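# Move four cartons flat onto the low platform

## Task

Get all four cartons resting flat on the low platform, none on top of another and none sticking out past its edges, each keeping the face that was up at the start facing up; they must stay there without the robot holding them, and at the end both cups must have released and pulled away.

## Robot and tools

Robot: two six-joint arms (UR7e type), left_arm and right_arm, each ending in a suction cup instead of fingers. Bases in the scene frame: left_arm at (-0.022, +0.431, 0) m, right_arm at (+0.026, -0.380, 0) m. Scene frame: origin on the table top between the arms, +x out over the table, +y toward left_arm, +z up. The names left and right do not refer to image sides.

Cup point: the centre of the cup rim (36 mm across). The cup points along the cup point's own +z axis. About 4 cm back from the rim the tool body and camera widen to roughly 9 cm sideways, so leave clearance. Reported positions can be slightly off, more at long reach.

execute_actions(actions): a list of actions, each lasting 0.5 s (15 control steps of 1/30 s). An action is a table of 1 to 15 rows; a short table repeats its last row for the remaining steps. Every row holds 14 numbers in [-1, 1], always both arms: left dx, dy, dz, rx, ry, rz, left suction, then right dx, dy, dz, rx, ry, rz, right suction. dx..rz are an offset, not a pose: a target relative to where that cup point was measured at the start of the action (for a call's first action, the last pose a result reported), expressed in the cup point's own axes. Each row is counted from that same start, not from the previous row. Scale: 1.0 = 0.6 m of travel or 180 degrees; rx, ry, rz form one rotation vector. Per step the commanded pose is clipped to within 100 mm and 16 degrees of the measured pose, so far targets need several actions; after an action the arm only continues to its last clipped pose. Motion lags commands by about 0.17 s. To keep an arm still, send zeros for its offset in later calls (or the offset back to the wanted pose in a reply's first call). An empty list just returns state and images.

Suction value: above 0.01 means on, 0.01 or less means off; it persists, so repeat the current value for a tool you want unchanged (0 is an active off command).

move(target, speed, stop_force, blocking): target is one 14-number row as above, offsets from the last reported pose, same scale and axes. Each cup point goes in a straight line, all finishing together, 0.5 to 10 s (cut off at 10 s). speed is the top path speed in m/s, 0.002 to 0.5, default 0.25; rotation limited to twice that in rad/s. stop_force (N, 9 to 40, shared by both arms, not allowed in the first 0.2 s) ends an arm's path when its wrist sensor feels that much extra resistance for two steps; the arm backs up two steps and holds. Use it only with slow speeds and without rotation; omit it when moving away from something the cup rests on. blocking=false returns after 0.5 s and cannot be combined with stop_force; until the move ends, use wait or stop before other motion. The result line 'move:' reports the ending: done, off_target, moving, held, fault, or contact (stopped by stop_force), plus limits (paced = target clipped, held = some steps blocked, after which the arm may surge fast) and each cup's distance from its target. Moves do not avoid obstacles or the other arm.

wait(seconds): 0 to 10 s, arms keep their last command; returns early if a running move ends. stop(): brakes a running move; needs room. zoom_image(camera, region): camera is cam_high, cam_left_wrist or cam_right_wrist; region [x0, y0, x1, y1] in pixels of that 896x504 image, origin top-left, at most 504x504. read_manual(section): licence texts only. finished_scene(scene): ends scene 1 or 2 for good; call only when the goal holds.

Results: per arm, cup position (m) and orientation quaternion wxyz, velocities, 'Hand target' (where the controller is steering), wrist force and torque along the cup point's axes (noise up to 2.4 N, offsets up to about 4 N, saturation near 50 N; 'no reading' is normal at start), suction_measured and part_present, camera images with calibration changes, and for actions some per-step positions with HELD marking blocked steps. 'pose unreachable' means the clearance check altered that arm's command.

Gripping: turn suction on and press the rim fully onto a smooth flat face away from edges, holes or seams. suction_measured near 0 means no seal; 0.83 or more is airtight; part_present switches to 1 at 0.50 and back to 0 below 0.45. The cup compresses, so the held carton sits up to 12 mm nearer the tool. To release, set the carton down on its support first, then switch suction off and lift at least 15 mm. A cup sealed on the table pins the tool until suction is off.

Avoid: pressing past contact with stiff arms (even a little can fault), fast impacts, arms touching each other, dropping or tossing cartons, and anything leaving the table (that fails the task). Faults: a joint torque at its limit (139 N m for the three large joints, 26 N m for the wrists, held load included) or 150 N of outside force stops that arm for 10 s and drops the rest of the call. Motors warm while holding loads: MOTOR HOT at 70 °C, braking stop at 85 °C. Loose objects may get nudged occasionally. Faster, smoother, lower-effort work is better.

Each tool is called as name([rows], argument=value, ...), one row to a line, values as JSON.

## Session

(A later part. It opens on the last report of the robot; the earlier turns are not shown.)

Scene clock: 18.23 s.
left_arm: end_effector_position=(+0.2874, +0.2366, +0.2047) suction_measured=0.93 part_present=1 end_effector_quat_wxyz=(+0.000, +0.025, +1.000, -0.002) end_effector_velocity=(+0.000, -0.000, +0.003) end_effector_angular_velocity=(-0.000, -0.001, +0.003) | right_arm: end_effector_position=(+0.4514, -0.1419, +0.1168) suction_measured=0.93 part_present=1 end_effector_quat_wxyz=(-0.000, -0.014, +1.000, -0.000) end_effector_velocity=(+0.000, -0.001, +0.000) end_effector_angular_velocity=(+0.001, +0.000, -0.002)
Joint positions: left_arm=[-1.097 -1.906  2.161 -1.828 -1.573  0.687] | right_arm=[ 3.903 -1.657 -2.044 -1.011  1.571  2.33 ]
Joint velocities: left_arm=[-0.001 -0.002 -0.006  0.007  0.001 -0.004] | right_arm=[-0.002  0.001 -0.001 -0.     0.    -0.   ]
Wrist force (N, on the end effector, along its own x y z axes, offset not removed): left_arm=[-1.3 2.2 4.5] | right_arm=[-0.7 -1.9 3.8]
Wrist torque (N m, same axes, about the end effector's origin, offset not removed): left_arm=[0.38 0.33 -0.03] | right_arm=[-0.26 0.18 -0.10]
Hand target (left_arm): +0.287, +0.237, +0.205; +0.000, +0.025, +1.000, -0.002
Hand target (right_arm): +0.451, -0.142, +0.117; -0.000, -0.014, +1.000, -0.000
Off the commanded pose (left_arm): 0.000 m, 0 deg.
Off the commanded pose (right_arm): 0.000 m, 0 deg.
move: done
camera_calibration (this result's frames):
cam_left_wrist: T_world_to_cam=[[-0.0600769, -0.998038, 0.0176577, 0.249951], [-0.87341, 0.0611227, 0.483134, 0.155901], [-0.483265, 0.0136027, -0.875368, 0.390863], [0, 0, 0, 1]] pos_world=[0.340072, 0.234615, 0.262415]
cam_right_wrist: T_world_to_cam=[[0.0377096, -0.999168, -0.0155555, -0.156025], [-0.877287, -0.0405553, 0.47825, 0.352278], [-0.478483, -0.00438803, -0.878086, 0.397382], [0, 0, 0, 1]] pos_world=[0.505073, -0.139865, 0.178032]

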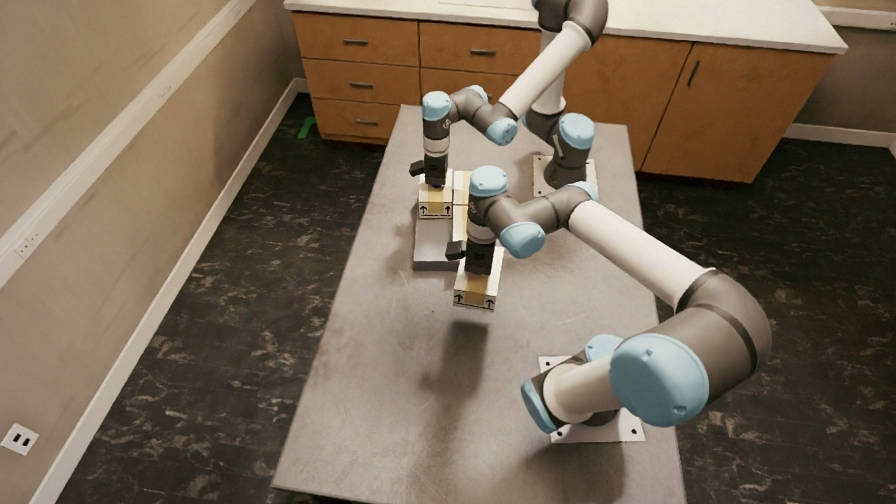

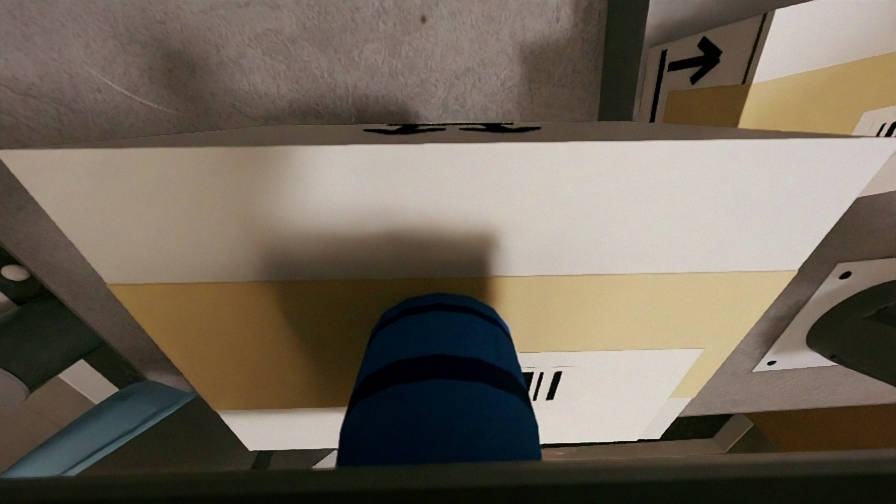

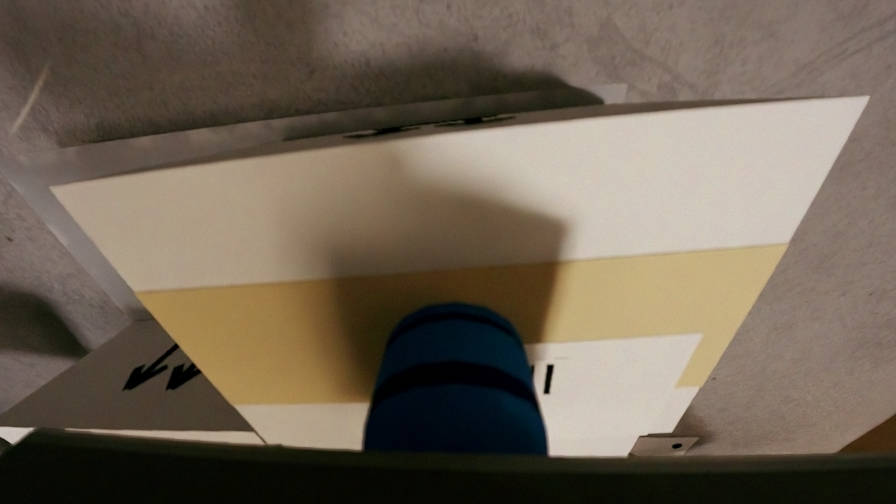

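move(target=[0,0,0,0,0,0,1,0,0,0.009,0,0,0,1], speed=0.015)

execute_actions([
  [[0,0,0,0,0,0,1,0,0,0,0,0,0,0],[0,0,0,0,0,0,1,0,0,0,0,0,0,0],[0,0,0,0,0,0,1,0,0,0,0,0,0,0],[0,0,0,0,0,0,1,0,0,0,0,0,0,0],[0,0,0,0,0,0,1,0,0,0,0,0,0,0],[0,0,0,0,0,0,1,0,0,0,0,0,0,0],[0,0,0,0,0,0,1,0,0,0,0,0,0,0],[0,0,0,0,0,0,1,0,0,0,0,0,0,0],[0,0,0,0,0,0,1,0,0,-0.005,0,0,0,0]],
])

move(target=[0,0,0,0,0,0,1,0,0,-0.05,0,0,0,0], speed=0.1)

move(target=[-0.2607,-0.355,0,0,0,-0.056,1,-0.1,-0.3,-0.2,0,0,0,0], speed=0.25)

Scene clock: 20.23 s.
left_arm: end_effector_position=(+0.2874, +0.2366, +0.2048) suction_measured=0.93 part_present=1 end_effector_quat_wxyz=(+0.000, +0.025, +1.000, -0.002) end_effector_velocity=(+0.000, -0.000, +0.000) end_effector_angular_velocity=(-0.001, -0.001, -0.000) | right_arm: end_effector_position=(+0.4514, -0.1419, +0.1117) suction_measured=0.93 part_present=1 end_effector_quat_wxyz=(-0.000, -0.014, +1.000, -0.000) end_effector_velocity=(+0.000, +0.000, -0.002) end_effector_angular_velocity=(+0.001, -0.002, +0.000)
Joint positions: left_arm=[-1.098 -1.906  2.161 -1.828 -1.572  0.687] | right_arm=[ 3.903 -1.665 -2.052 -0.996  1.571  2.33 ]
Joint velocities: left_arm=[-0.    -0.    -0.001 -0.001  0.001  0.   ] | right_arm=[ 0.    -0.002 -0.004  0.008 -0.     0.   ]
Wrist force (N, on the end effector, along its own x y z axes, offset not removed): left_arm=[-1.3 2.6 3.5] | right_arm=[1.9 -0.4 0.2]
Wrist torque (N m, same axes, about the end effector's origin, offset not removed): left_arm=[0.39 0.26 -0.15] | right_arm=[-0.08 -0.31 -0.25]
Hand target (left_arm): +0.287, +0.237, +0.205; +0.000, +0.025, +1.000, -0.002
Hand target (right_arm): +0.451, -0.142, +0.111; -0.000, -0.014, +1.000, -0.000
Off the commanded pose (left_arm): 0.000 m, 0 deg.
Off the commanded pose (right_arm): 0.000 m, 0 deg.
move: done
camera_calibration (this result's frames):
cam_left_wrist: T_world_to_cam=[[-0.0601327, -0.998033, 0.0177301, 0.249937], [-0.873464, 0.0612082, 0.483026, 0.15588], [-0.483161, 0.013559, -0.875427, 0.390907], [0, 0, 0, 1]] pos_world=[0.340055, 0.234604, 0.262485]
cam_right_wrist: T_world_to_cam=[[0.0376179, -0.999171, -0.0155858, -0.156095], [-0.877271, -0.0404891, 0.478285, 0.354727], [-0.47852, -0.00431915, -0.878066, 0.392933], [0, 0, 0, 1]] pos_world=[0.505089, -0.139906, 0.172928]

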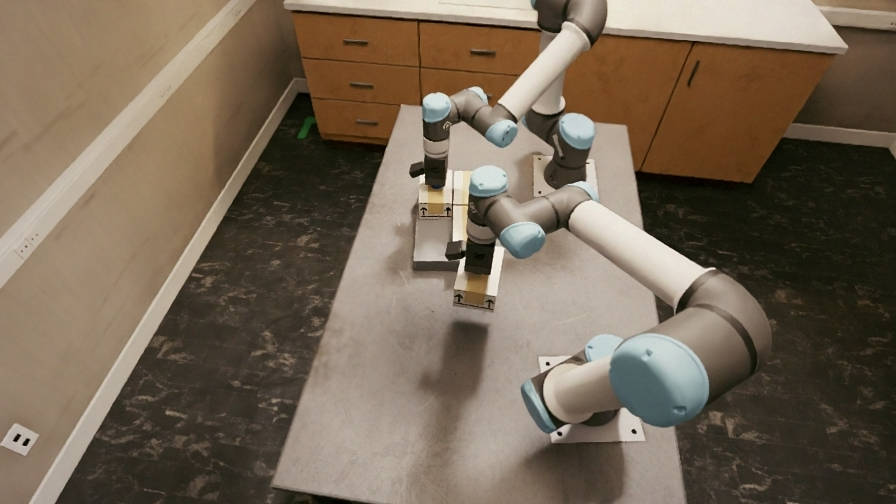

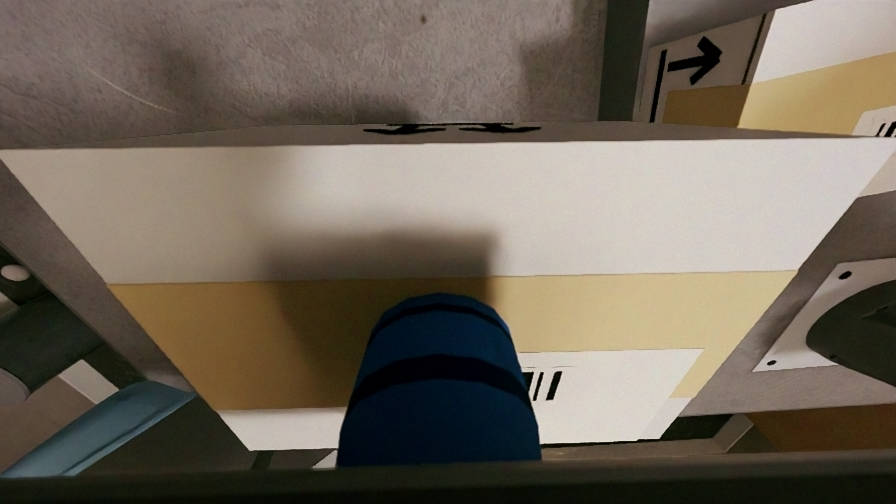

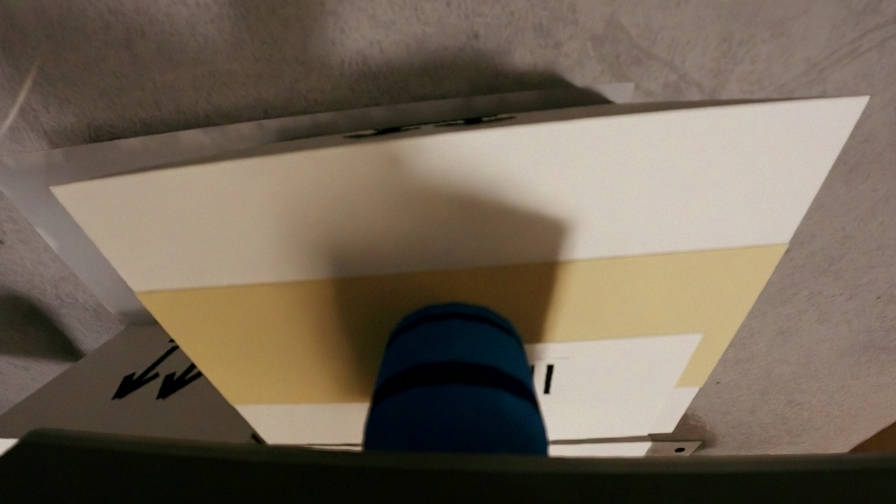

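Scene clock: 20.73 s.
left_arm: end_effector_position=(+0.2874, +0.2366, +0.2048) suction_measured=0.93 part_present=1 end_effector_quat_wxyz=(+0.000, +0.025, +1.000, -0.002) end_effector_velocity=(+0.000, +0.000, +0.000) end_effector_angular_velocity=(-0.000, +0.000, -0.000) | right_arm: end_effector_position=(+0.4513, -0.1419, +0.1140) suction_measured=0.01 part_present=0 end_effector_quat_wxyz=(-0.000, -0.014, +1.000, -0.000) end_effector_velocity=(+0.000, -0.000, +0.006) end_effector_angular_velocity=(-0.001, -0.000, -0.002)
Joint positions: left_arm=[-1.098 -1.906  2.161 -1.828 -1.572  0.687] | right_arm=[ 3.903 -1.661 -2.048 -1.003  1.571  2.33 ]
Joint velocities: left_arm=[ 0.001  0.    -0.     0.    -0.     0.001] | right_arm=[-0.001  0.008  0.008 -0.016 -0.     0.001]
Wrist force (N, on the end effector, along its own x y z axes, offset not removed): left_arm=[-0.7 2.3 5.5] | right_arm=[0.5 -0.9 -13.2]
Wrist torque (N m, same axes, about the end effector's origin, offset not removed): left_arm=[0.31 0.18 -0.12] | right_arm=[-0.03 0.20 -0.03]
Hand target (left_arm): +0.287, +0.237, +0.205; +0.000, +0.025, +1.000, -0.002
Hand target (right_arm): +0.451, -0.142, +0.115; -0.000, -0.014, +1.000, -0.000
Off the commanded pose (left_arm): 0.000 m, 0 deg.
Off the commanded pose (right_arm): 0.001 m, 0 deg.
Step readings (end_effector_position):
0: left_arm (+0.2874, +0.2366, +0.2048) | right_arm (+0.4514, -0.1419, +0.1117)
1: left_arm (+0.2874, +0.2366, +0.2048) | right_arm (+0.4514, -0.1419, +0.1117)
2: left_arm (+0.2874, +0.2366, +0.2048) | right_arm (+0.4514, -0.1419, +0.1116)
4: left_arm (+0.2874, +0.2366, +0.2048) | right_arm (+0.4514, -0.1419, +0.1117)
8: left_arm (+0.2874, +0.2366, +0.2048) | right_arm (+0.4514, -0.1419, +0.1116)
15: end_effector_position above
camera_calibration (this result's frames):
cam_left_wrist: T_world_to_cam=[[-0.0601275, -0.998033, 0.0177211, 0.249942], [-0.873461, 0.0611992, 0.483032, 0.155886], [-0.483167, 0.0135648, -0.875423, 0.3909], [0, 0, 0, 1]] pos_world=[0.340059, 0.234607, 0.262475]
cam_right_wrist: T_world_to_cam=[[0.037637, -0.999171, -0.0155008, -0.156084], [-0.877228, -0.0404648, 0.478366, 0.353588], [-0.478597, -0.00440652, -0.878024, 0.394948], [0, 0, 0, 1]] pos_world=[0.505072, -0.139906, 0.17521]

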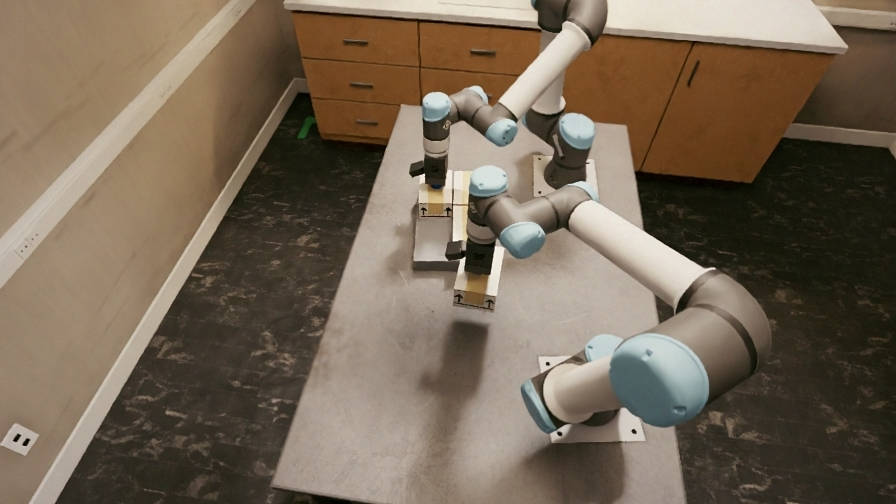

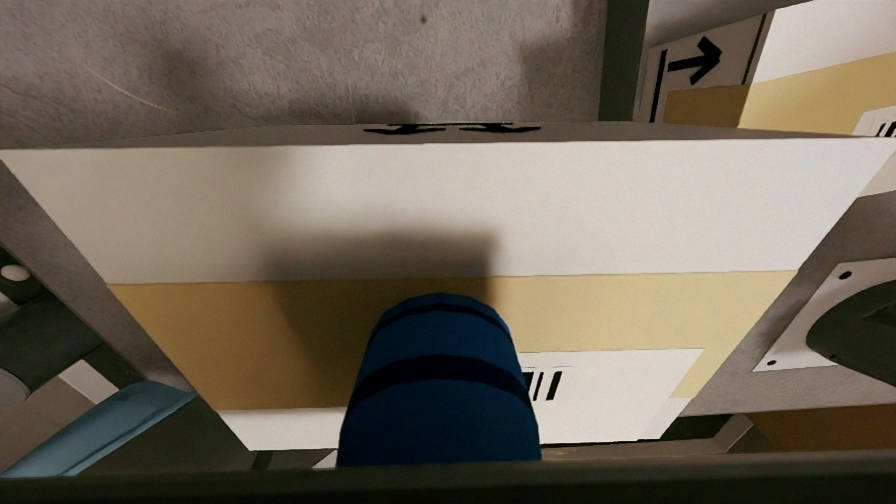

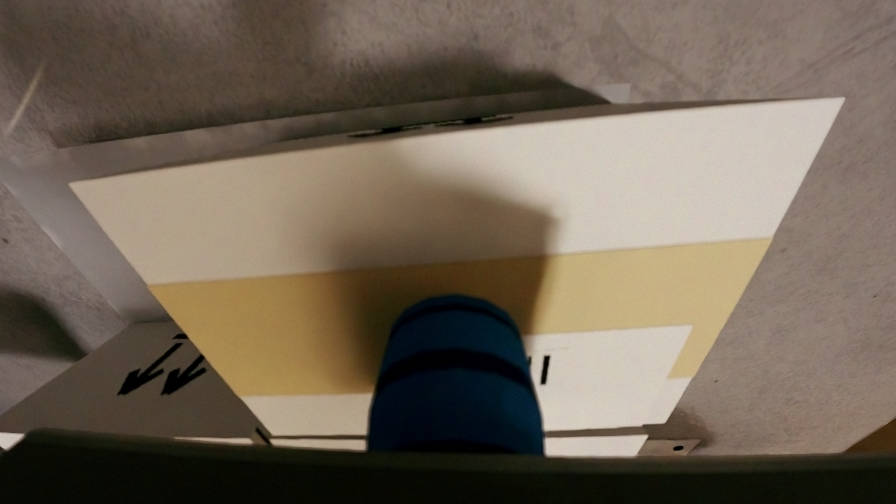

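Scene clock: 21.63 s.
left_arm: end_effector_position=(+0.2874, +0.2366, +0.2048) suction_measured=0.93 part_present=1 end_effector_quat_wxyz=(+0.000, +0.025, +1.000, -0.002) end_effector_velocity=(-0.000, -0.000, +0.000) end_effector_angular_velocity=(-0.001, +0.000, -0.000) | right_arm: end_effector_position=(+0.4513, -0.1419, +0.1438) suction_measured=0.01 part_present=0 end_effector_quat_wxyz=(-0.000, -0.014, +1.000, -0.000) end_effector_velocity=(-0.000, -0.000, +0.002) end_effector_angular_velocity=(-0.001, +0.001, +0.001)
Joint positions: left_arm=[-1.098 -1.906  2.161 -1.828 -1.572  0.687] | right_arm=[ 3.903 -1.622 -2.003 -1.087  1.571  2.33 ]
Joint velocities: left_arm=[ 0.    -0.     0.    -0.001 -0.001  0.001] | right_arm=[ 0.     0.003  0.003 -0.007  0.    -0.001]
Wrist force (N, on the end effector, along its own x y z axes, offset not removed): left_arm=[-0.8 4.2 4.2] | right_arm=[-0.9 -3.0 -1.8]
Wrist torque (N m, same axes, about the end effector's origin, offset not removed): left_arm=[0.64 0.12 -0.01] | right_arm=[-0.32 0.33 0.02]
Hand target (left_arm): +0.287, +0.237, +0.205; +0.000, +0.025, +1.000, -0.002
Hand target (right_arm): +0.451, -0.142, +0.144; -0.000, -0.014, +1.000, -0.000
Off the commanded pose (left_arm): 0.000 m, 0 deg.
Off the commanded pose (right_arm): 0.000 m, 0 deg.
move: done
camera_calibration (this result's frames):
cam_left_wrist: T_world_to_cam=[[-0.0601274, -0.998033, 0.0177211, 0.249942], [-0.873461, 0.0611992, 0.483032, 0.155886], [-0.483167, 0.0135649, -0.875423, 0.3909], [0, 0, 0, 1]] pos_world=[0.340059, 0.234607, 0.262475]
cam_right_wrist: T_world_to_cam=[[0.0376621, -0.99917, -0.0155271, -0.155646], [-0.87724, -0.0404996, 0.478341, 0.339353], [-0.478573, -0.00439433, -0.878037, 0.421041], [0, 0, 0, 1]] pos_world=[0.505054, -0.139923, 0.204946]

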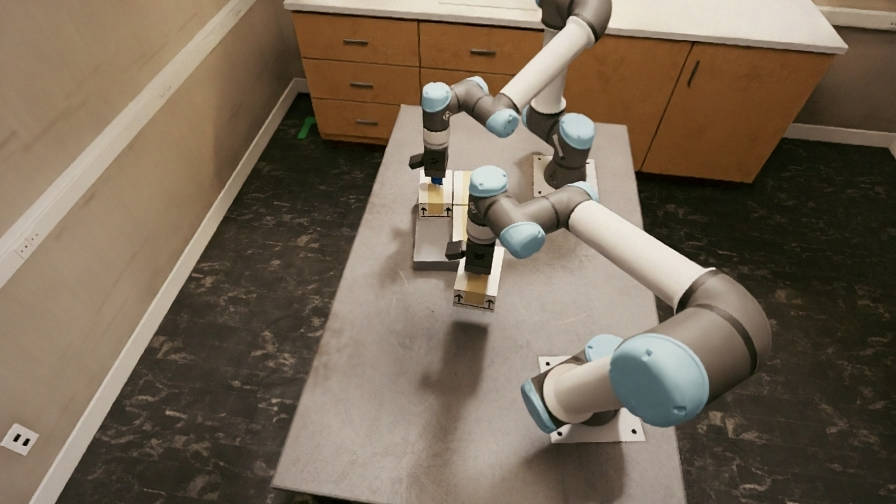

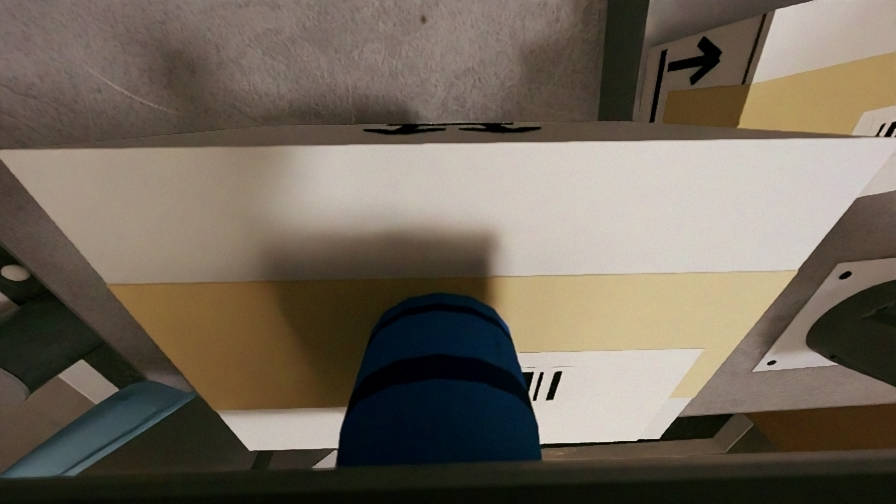

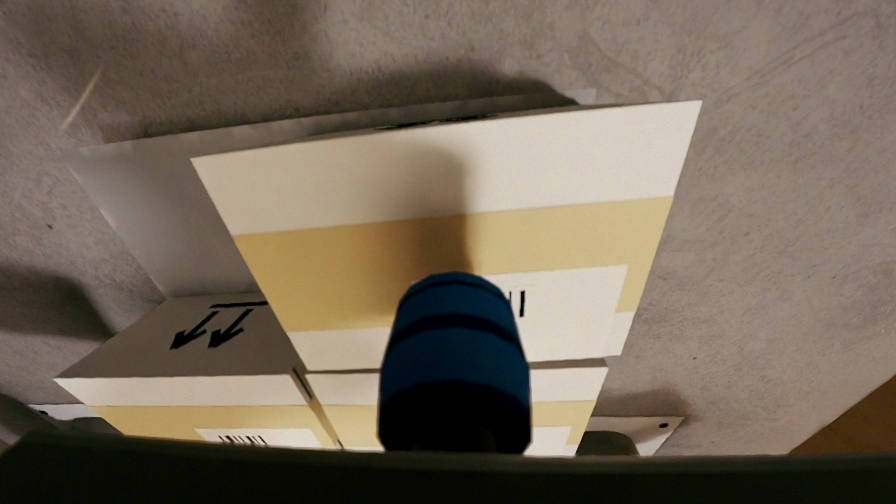

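Scene clock: 23.37 s.
left_arm: end_effector_position=(+0.4325, +0.0161, +0.2061) suction_measured=0.93 part_present=1 end_effector_quat_wxyz=(+0.000, -0.063, +0.998, -0.002) end_effector_velocity=(+0.001, -0.002, -0.000) end_effector_angular_velocity=(+0.001, +0.003, +0.001) | right_arm: end_effector_position=(+0.5161, -0.3200, +0.2637) suction_measured=0.01 part_present=0 end_effector_quat_wxyz=(-0.000, -0.014, +1.000, -0.000) end_effector_velocity=(+0.000, -0.001, +0.001) end_effector_angular_velocity=(+0.001, +0.001, -0.001)
Joint positions: left_arm=[-1.122 -1.28   1.547 -1.84  -1.572  0.487] | right_arm=[ 3.51  -1.543 -1.76  -1.41   1.571  1.938]
Joint velocities: left_arm=[ 0.001  0.006 -0.008  0.004 -0.002 -0.001] | right_arm=[-0.003 -0.001  0.003 -0.003  0.002 -0.002]
Wrist force (N, on the end effector, along its own x y z axes, offset not removed): left_arm=[-2.2 3.3 5.4] | right_arm=[0.2 -2.2 1.1]
Wrist torque (N m, same axes, about the end effector's origin, offset not removed): left_arm=[0.60 0.41 -0.17] | right_arm=[-0.18 0.22 -0.10]
Hand target (left_arm): +0.433, +0.016, +0.206; +0.000, -0.063, +0.998, -0.002
Hand target (right_arm): +0.516, -0.320, +0.264; -0.000, -0.014, +1.000, -0.000
Off the commanded pose (left_arm): 0.001 m, 0 deg.
Off the commanded pose (right_arm): 0.000 m, 0 deg.
move: done
camera_calibration (this result's frames):
cam_left_wrist: T_world_to_cam=[[0.115347, -0.993165, 0.0178662, -0.0374168], [-0.870508, -0.0924053, 0.483402, 0.296589], [-0.478447, -0.0713115, -0.875216, 0.4645], [0, 0, 0, 1]] pos_world=[0.484737, 0.0233695, 0.263835]
cam_right_wrist: T_world_to_cam=[[0.0376283, -0.999169, -0.015662, -0.334083], [-0.877211, -0.0405342, 0.478391, 0.331527], [-0.478628, -0.00426216, -0.878007, 0.556588], [0, 0, 0, 1]] pos_world=[0.569789, -0.317995, 0.324856]

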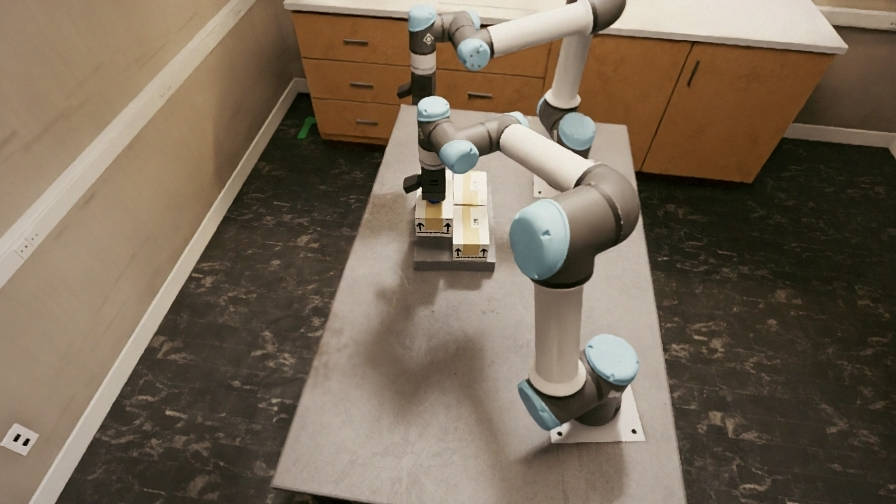

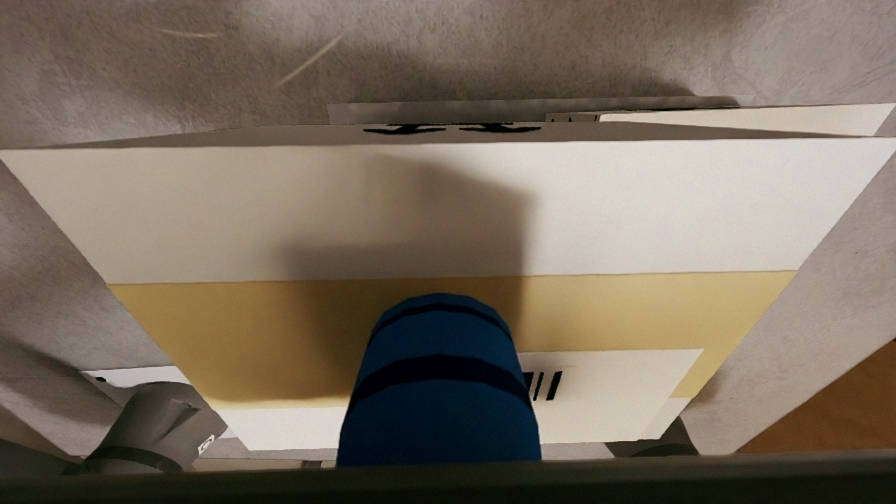

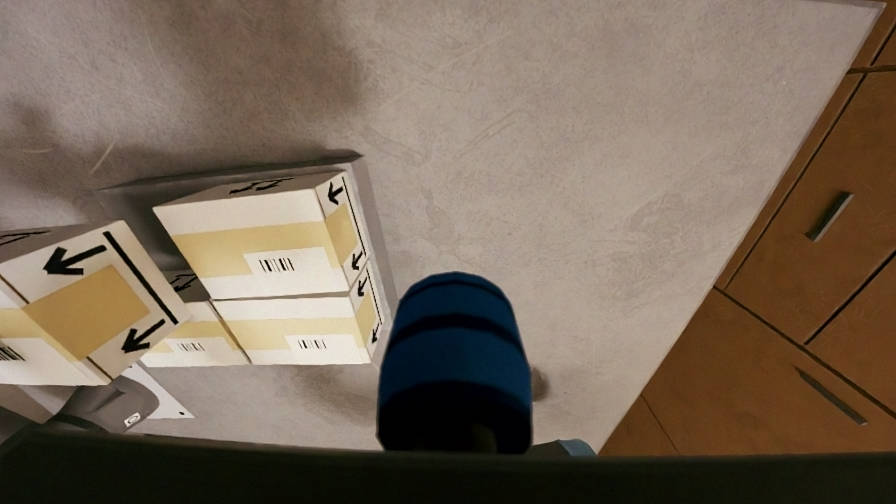

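move(target=[-0.008,0.012,0.02,0,0,0,1,0,0,0,0,0,0,0], speed=0.1)

move(target=[0,0,0.122,0,0,0,1,0,0,0,0,0,0,0], speed=0.1)

Scene clock: 24.43 s.
left_arm: end_effector_position=(+0.4363, +0.0236, +0.1943) suction_measured=0.93 part_present=1 end_effector_quat_wxyz=(+0.000, -0.063, +0.998, -0.002) end_effector_velocity=(+0.001, +0.001, -0.002) end_effector_angular_velocity=(-0.001, -0.001, +0.001) | right_arm: end_effector_position=(+0.5161, -0.3200, +0.2636) suction_measured=0.01 part_present=0 end_effector_quat_wxyz=(-0.000, -0.014, +1.000, -0.000) end_effector_velocity=(+0.000, +0.000, -0.000) end_effector_angular_velocity=(-0.000, +0.001, -0.001)
Joint positions: left_arm=[-1.109 -1.278  1.574 -1.871 -1.572  0.5  ] | right_arm=[ 3.51  -1.543 -1.76  -1.41   1.571  1.938]
Joint velocities: left_arm=[ 0.002  0.     0.005 -0.006  0.     0.002] | right_arm=[-0.    -0.001  0.     0.     0.     0.001]
Wrist force (N, on the end effector, along its own x y z axes, offset not removed): left_arm=[0.3 1.6 3.9] | right_arm=[0.1 -3.7 -1.4]
Wrist torque (N m, same axes, about the end effector's origin, offset not removed): left_arm=[0.14 0.09 -0.07] | right_arm=[-0.45 -0.13 0.01]
Hand target (left_arm): +0.436, +0.024, +0.194; +0.000, -0.063, +0.998, -0.002
Hand target (right_arm): +0.516, -0.320, +0.264; -0.000, -0.014, +1.000, -0.000
Off the commanded pose (left_arm): 0.000 m, 0 deg.
Off the commanded pose (right_arm): 0.000 m, 0 deg.
move: done
camera_calibration (this result's frames):
cam_left_wrist: T_world_to_cam=[[0.115357, -0.993163, 0.0178728, -0.0301658], [-0.870484, -0.0924074, 0.483444, 0.3063], [-0.478487, -0.0713264, -0.875193, 0.456558], [0, 0, 0, 1]] pos_world=[0.488567, 0.0309095, 0.252037]
cam_right_wrist: T_world_to_cam=[[0.0376144, -0.99917, -0.0156576, -0.33407], [-0.877146, -0.0405194, 0.478511, 0.331507], [-0.478748, -0.00426491, -0.877942, 0.556586], [0, 0, 0, 1]] pos_world=[0.569811, -0.317987, 0.32479]

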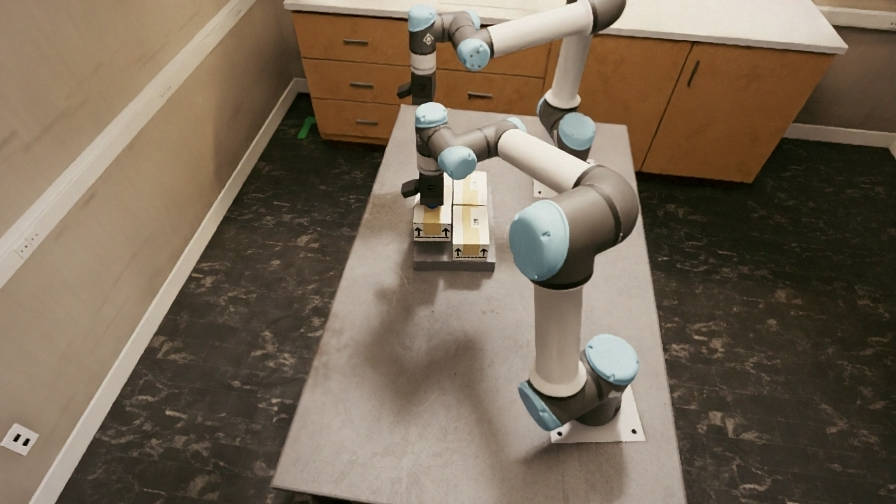

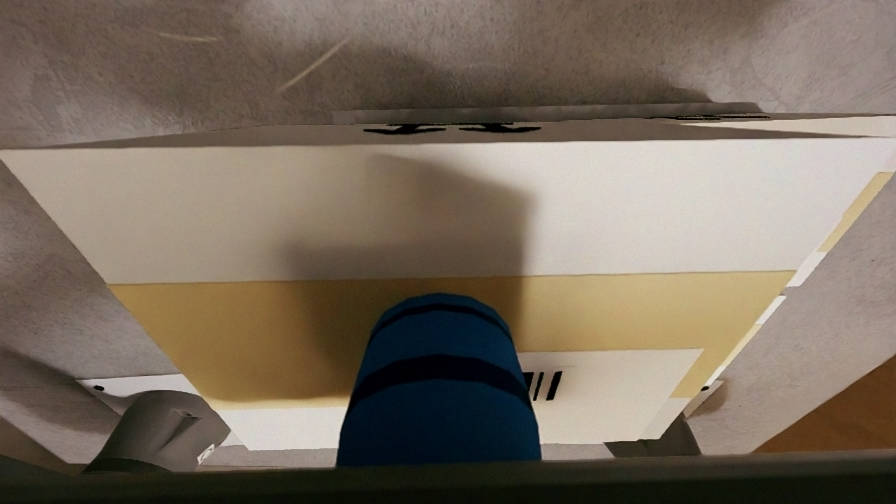

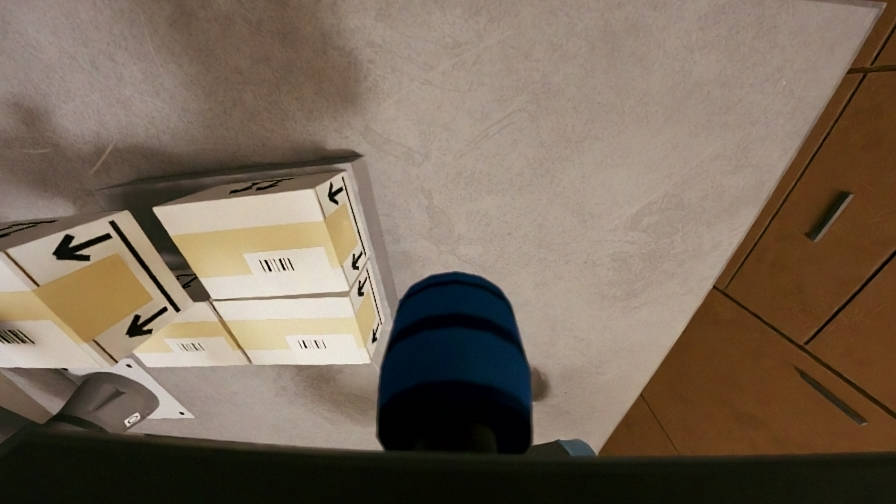

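Scene clock: 25.67 s.
left_arm: end_effector_position=(+0.4365, +0.0233, +0.1215) suction_measured=0.93 part_present=1 end_effector_quat_wxyz=(+0.000, -0.063, +0.998, -0.002) end_effector_velocity=(-0.000, -0.000, -0.003) end_effector_angular_velocity=(-0.000, +0.001, -0.001) | right_arm: end_effector_position=(+0.5161, -0.3200, +0.2636) suction_measured=0.01 part_present=0 end_effector_quat_wxyz=(-0.000, -0.014, +1.000, -0.000) end_effector_velocity=(-0.000, -0.000, -0.002) end_effector_angular_velocity=(-0.002, +0.003, -0.000)
Joint positions: left_arm=[-1.109 -1.212  1.685 -2.047 -1.572  0.5  ] | right_arm=[ 3.51  -1.543 -1.76  -1.41   1.571  1.938]
Joint velocities: left_arm=[ 0.     0.003  0.003 -0.006 -0.001  0.001] | right_arm=[ 0.    -0.002 -0.001  0.    -0.001  0.001]
Wrist force (N, on the end effector, along its own x y z axes, offset not removed): left_arm=[-1.1 1.5 5.3] | right_arm=[-0.9 0.3 0.0]
Wrist torque (N m, same axes, about the end effector's origin, offset not removed): left_arm=[0.22 0.26 -0.12] | right_arm=[0.31 0.21 -0.14]
Hand target (left_arm): +0.437, +0.023, +0.121; +0.000, -0.063, +0.998, -0.002
Hand target (right_arm): +0.516, -0.320, +0.264; -0.000, -0.014, +1.000, -0.000
Off the commanded pose (left_arm): 0.000 m, 0 deg.
Off the commanded pose (right_arm): 0.000 m, 0 deg.
move: done
camera_calibration (this result's frames):
cam_left_wrist: T_world_to_cam=[[0.115358, -0.993164, 0.0178486, -0.0291778], [-0.870444, -0.0924145, 0.483515, 0.341612], [-0.47856, -0.0713137, -0.875154, 0.392862], [0, 0, 0, 1]] pos_world=[0.488728, 0.030608, 0.17916]
cam_right_wrist: T_world_to_cam=[[0.0376181, -0.99917, -0.0156561, -0.33407], [-0.877144, -0.0405218, 0.478515, 0.331504], [-0.478752, -0.00426816, -0.87794, 0.556583], [0, 0, 0, 1]] pos_world=[0.569809, -0.317984, 0.324787]

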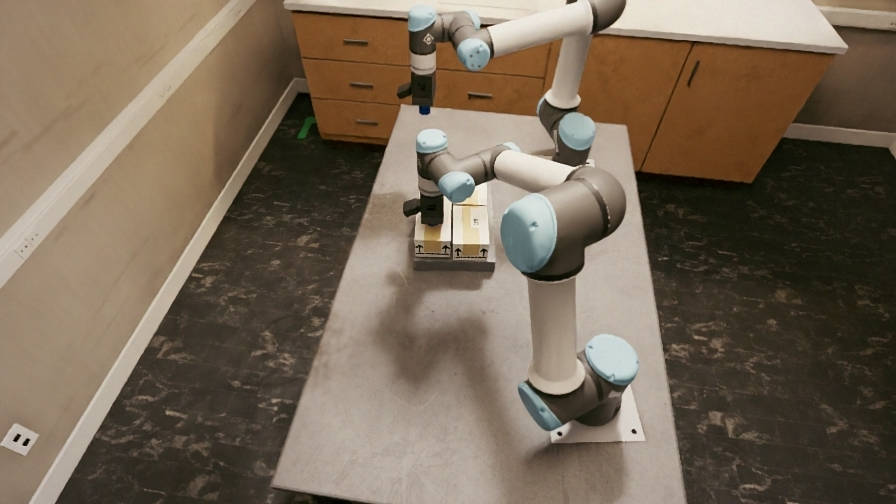

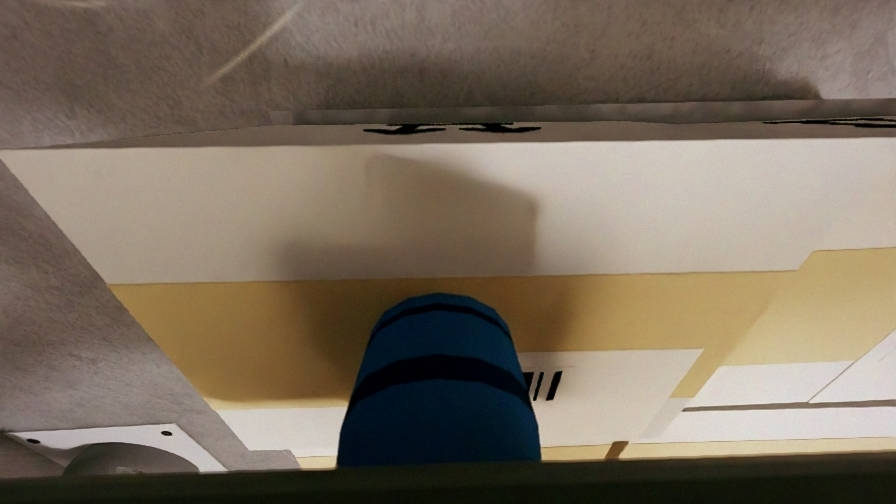

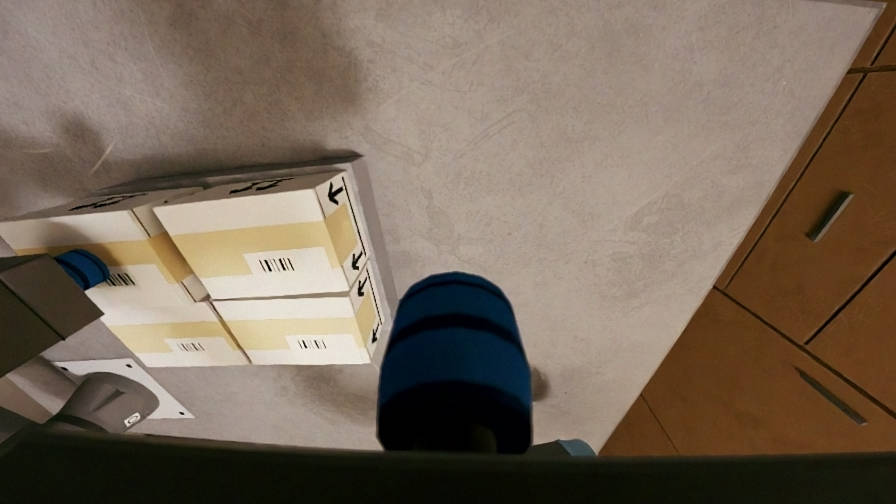

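move(target=[0.001,-0.0025,0.011,0,0,0,1,0,0,0,0,0,0,0], speed=0.02)

move(target=[0,0,0.012,0,0,0,1,0,0,0,0,0,0,0], speed=0.005, stop_force=9)

Scene clock: 26.50 s.
left_arm: end_effector_position=(+0.4361, +0.0218, +0.1151) suction_measured=0.93 part_present=1 end_effector_quat_wxyz=(+0.000, -0.063, +0.998, -0.002) end_effector_velocity=(+0.000, -0.001, -0.002) end_effector_angular_velocity=(-0.000, -0.001, -0.000) | right_arm: end_effector_position=(+0.5161, -0.3200, +0.2636) suction_measured=0.01 part_present=0 end_effector_quat_wxyz=(-0.000, -0.014, +1.000, -0.000) end_effector_velocity=(+0.000, -0.000, +0.002) end_effector_angular_velocity=(+0.001, -0.004, -0.002)
Joint positions: left_arm=[-1.111 -1.204  1.691 -2.062 -1.572  0.498] | right_arm=[ 3.51  -1.543 -1.76  -1.41   1.571  1.938]
Joint velocities: left_arm=[-0.001  0.003  0.002 -0.005  0.001 -0.001] | right_arm=[ 0.     0.002  0.001  0.    -0.001  0.002]
Wrist force (N, on the end effector, along its own x y z axes, offset not removed): left_arm=[-0.5 1.4 4.2] | right_arm=[1.6 -2.2 -0.3]
Wrist torque (N m, same axes, about the end effector's origin, offset not removed): left_arm=[0.13 0.12 -0.12] | right_arm=[-0.25 -0.19 -0.02]
Hand target (left_arm): +0.436, +0.022, +0.115; +0.000, -0.063, +0.998, -0.002
Hand target (right_arm): +0.516, -0.320, +0.264; -0.000, -0.014, +1.000, -0.000
Off the commanded pose (left_arm): 0.000 m, 0 deg.
Off the commanded pose (right_arm): 0.000 m, 0 deg.
move: done
camera_calibration (this result's frames):
cam_left_wrist: T_world_to_cam=[[0.115358, -0.993164, 0.0178356, -0.030534], [-0.870436, -0.0924192, 0.483528, 0.344202], [-0.478574, -0.0713033, -0.875147, 0.38703], [0, 0, 0, 1]] pos_world=[0.488351, 0.0290821, 0.172822]
cam_right_wrist: T_world_to_cam=[[0.037618, -0.99917, -0.015656, -0.33407], [-0.877144, -0.0405217, 0.478515, 0.331505], [-0.478752, -0.00426814, -0.87794, 0.556583], [0, 0, 0, 1]] pos_world=[0.569809, -0.317984, 0.324787]

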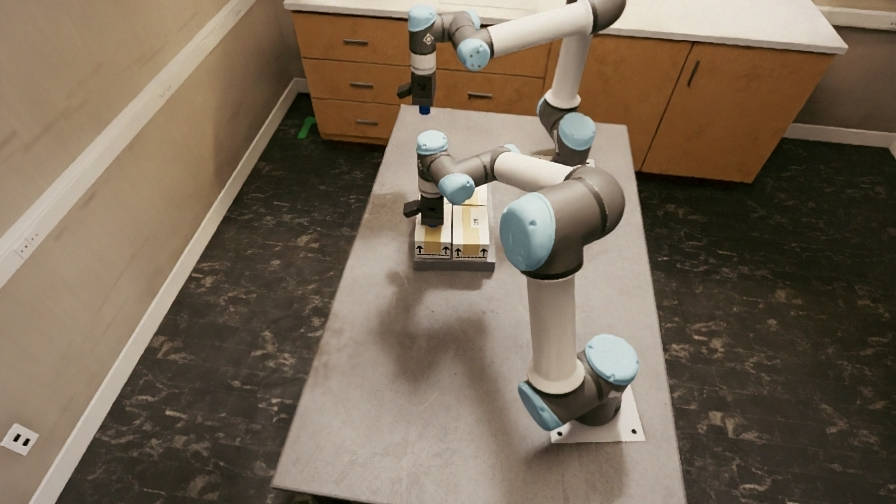

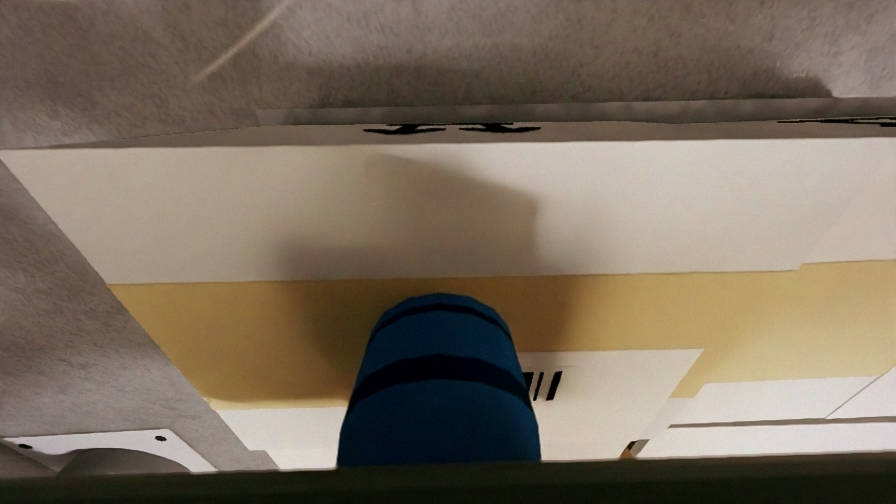

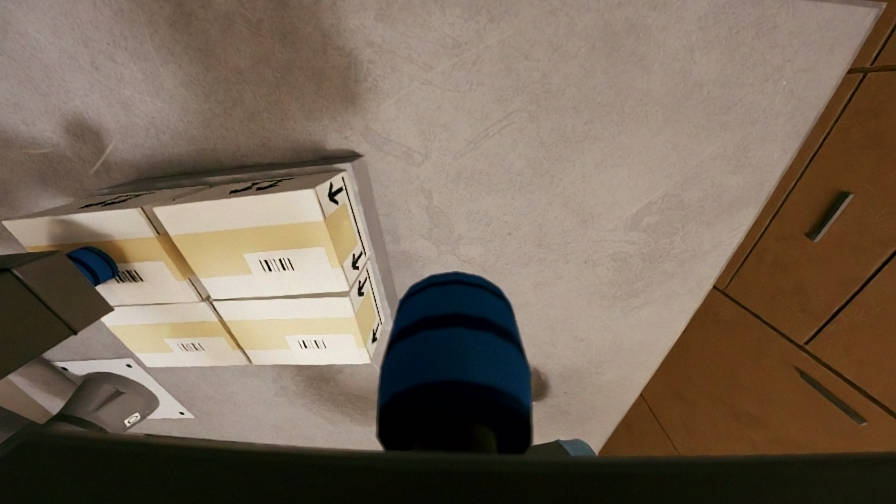

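Scene clock: 28.07 s.
left_arm: end_effector_position=(+0.4361, +0.0218, +0.1092) suction_measured=0.93 part_present=1 end_effector_quat_wxyz=(+0.000, -0.063, +0.998, -0.002) end_effector_velocity=(-0.000, +0.000, +0.001) end_effector_angular_velocity=(+0.001, +0.002, +0.001) | right_arm: end_effector_position=(+0.5161, -0.3200, +0.2636) suction_measured=0.01 part_present=0 end_effector_quat_wxyz=(-0.000, -0.014, +1.000, -0.000) end_effector_velocity=(-0.000, +0.000, +0.001) end_effector_angular_velocity=(+0.001, -0.001, +0.003)
Joint positions: left_arm=[-1.111 -1.197  1.699 -2.076 -1.572  0.498] | right_arm=[ 3.51  -1.543 -1.76  -1.41   1.571  1.938]
Joint velocities: left_arm=[ 0.    -0.001 -0.002  0.006 -0.001 -0.   ] | right_arm=[ 0.     0.002 -0.     0.     0.001 -0.003]
Wrist force (N, on the end effector, along its own x y z axes, offset not removed): left_arm=[-1.8 0.4 -18.2] | right_arm=[-2.1 0.2 1.3]
Wrist torque (N m, same axes, about the end effector's origin, offset not removed): left_arm=[0.19 0.33 -0.13] | right_arm=[0.25 0.66 -0.22]
Hand target (left_arm): +0.436, +0.022, +0.110; +0.000, -0.063, +0.998, -0.002
Hand target (right_arm): +0.516, -0.320, +0.264; -0.000, -0.014, +1.000, -0.000
Off the commanded pose (left_arm): 0.001 m, 0 deg.
Off the commanded pose (right_arm): 0.000 m, 0 deg.
move: contact (left_arm)
camera_calibration (this result's frames):
cam_left_wrist: T_world_to_cam=[[0.115357, -0.993164, 0.0178463, -0.0304458], [-0.87044, -0.0924144, 0.483523, 0.347042], [-0.478568, -0.0713121, -0.87515, 0.381872], [0, 0, 0, 1]] pos_world=[0.488343, 0.0290661, 0.166936]
cam_right_wrist: T_world_to_cam=[[0.0376178, -0.99917, -0.015656, -0.33407], [-0.877144, -0.0405215, 0.478515, 0.331505], [-0.478752, -0.00426812, -0.87794, 0.556583], [0, 0, 0, 1]] pos_world=[0.569809, -0.317984, 0.324787]

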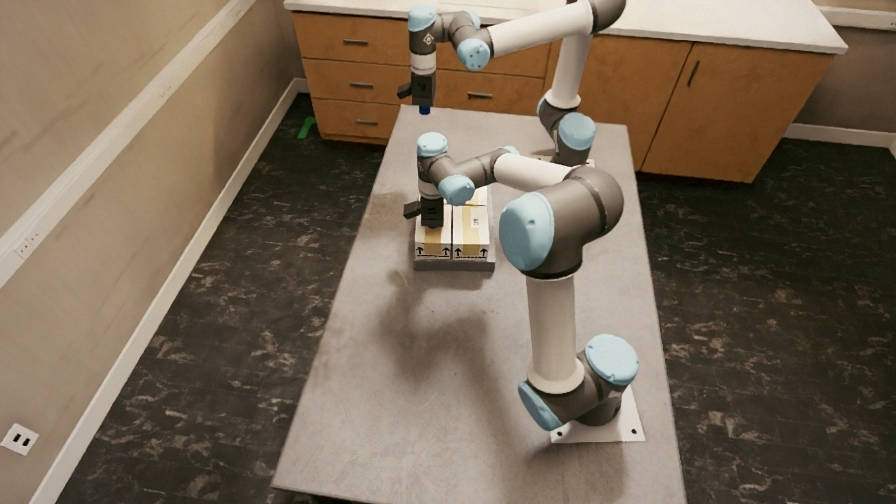

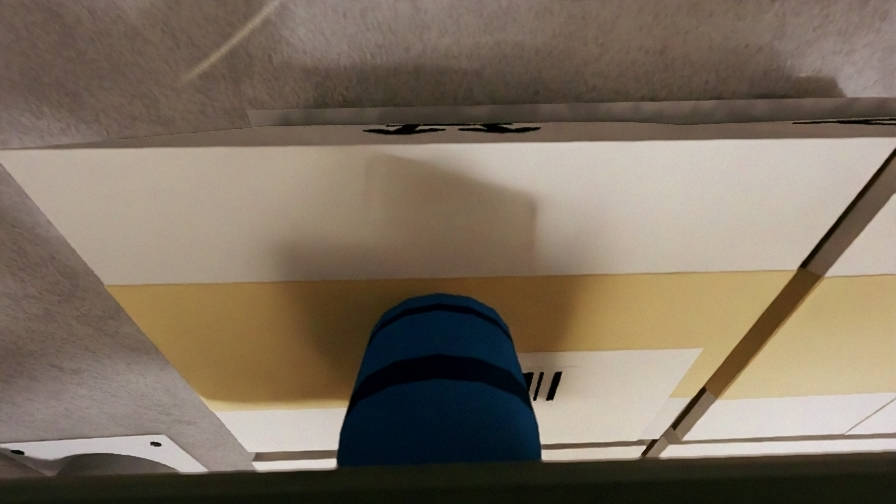

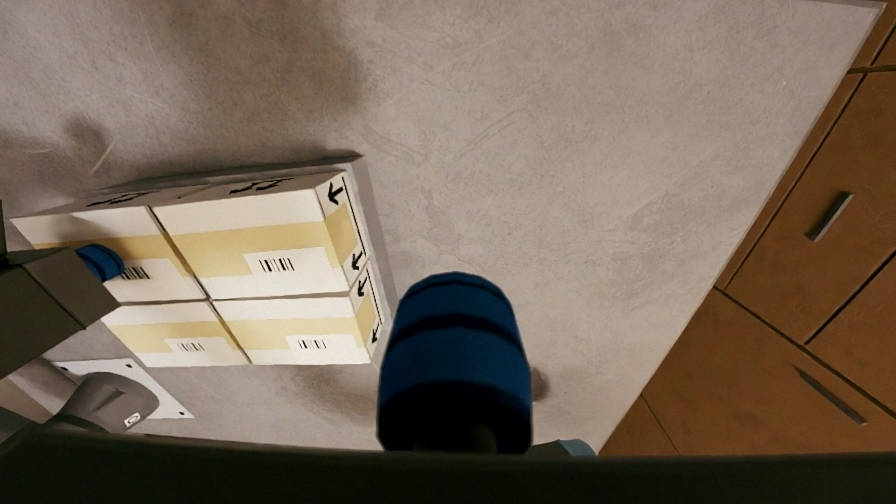

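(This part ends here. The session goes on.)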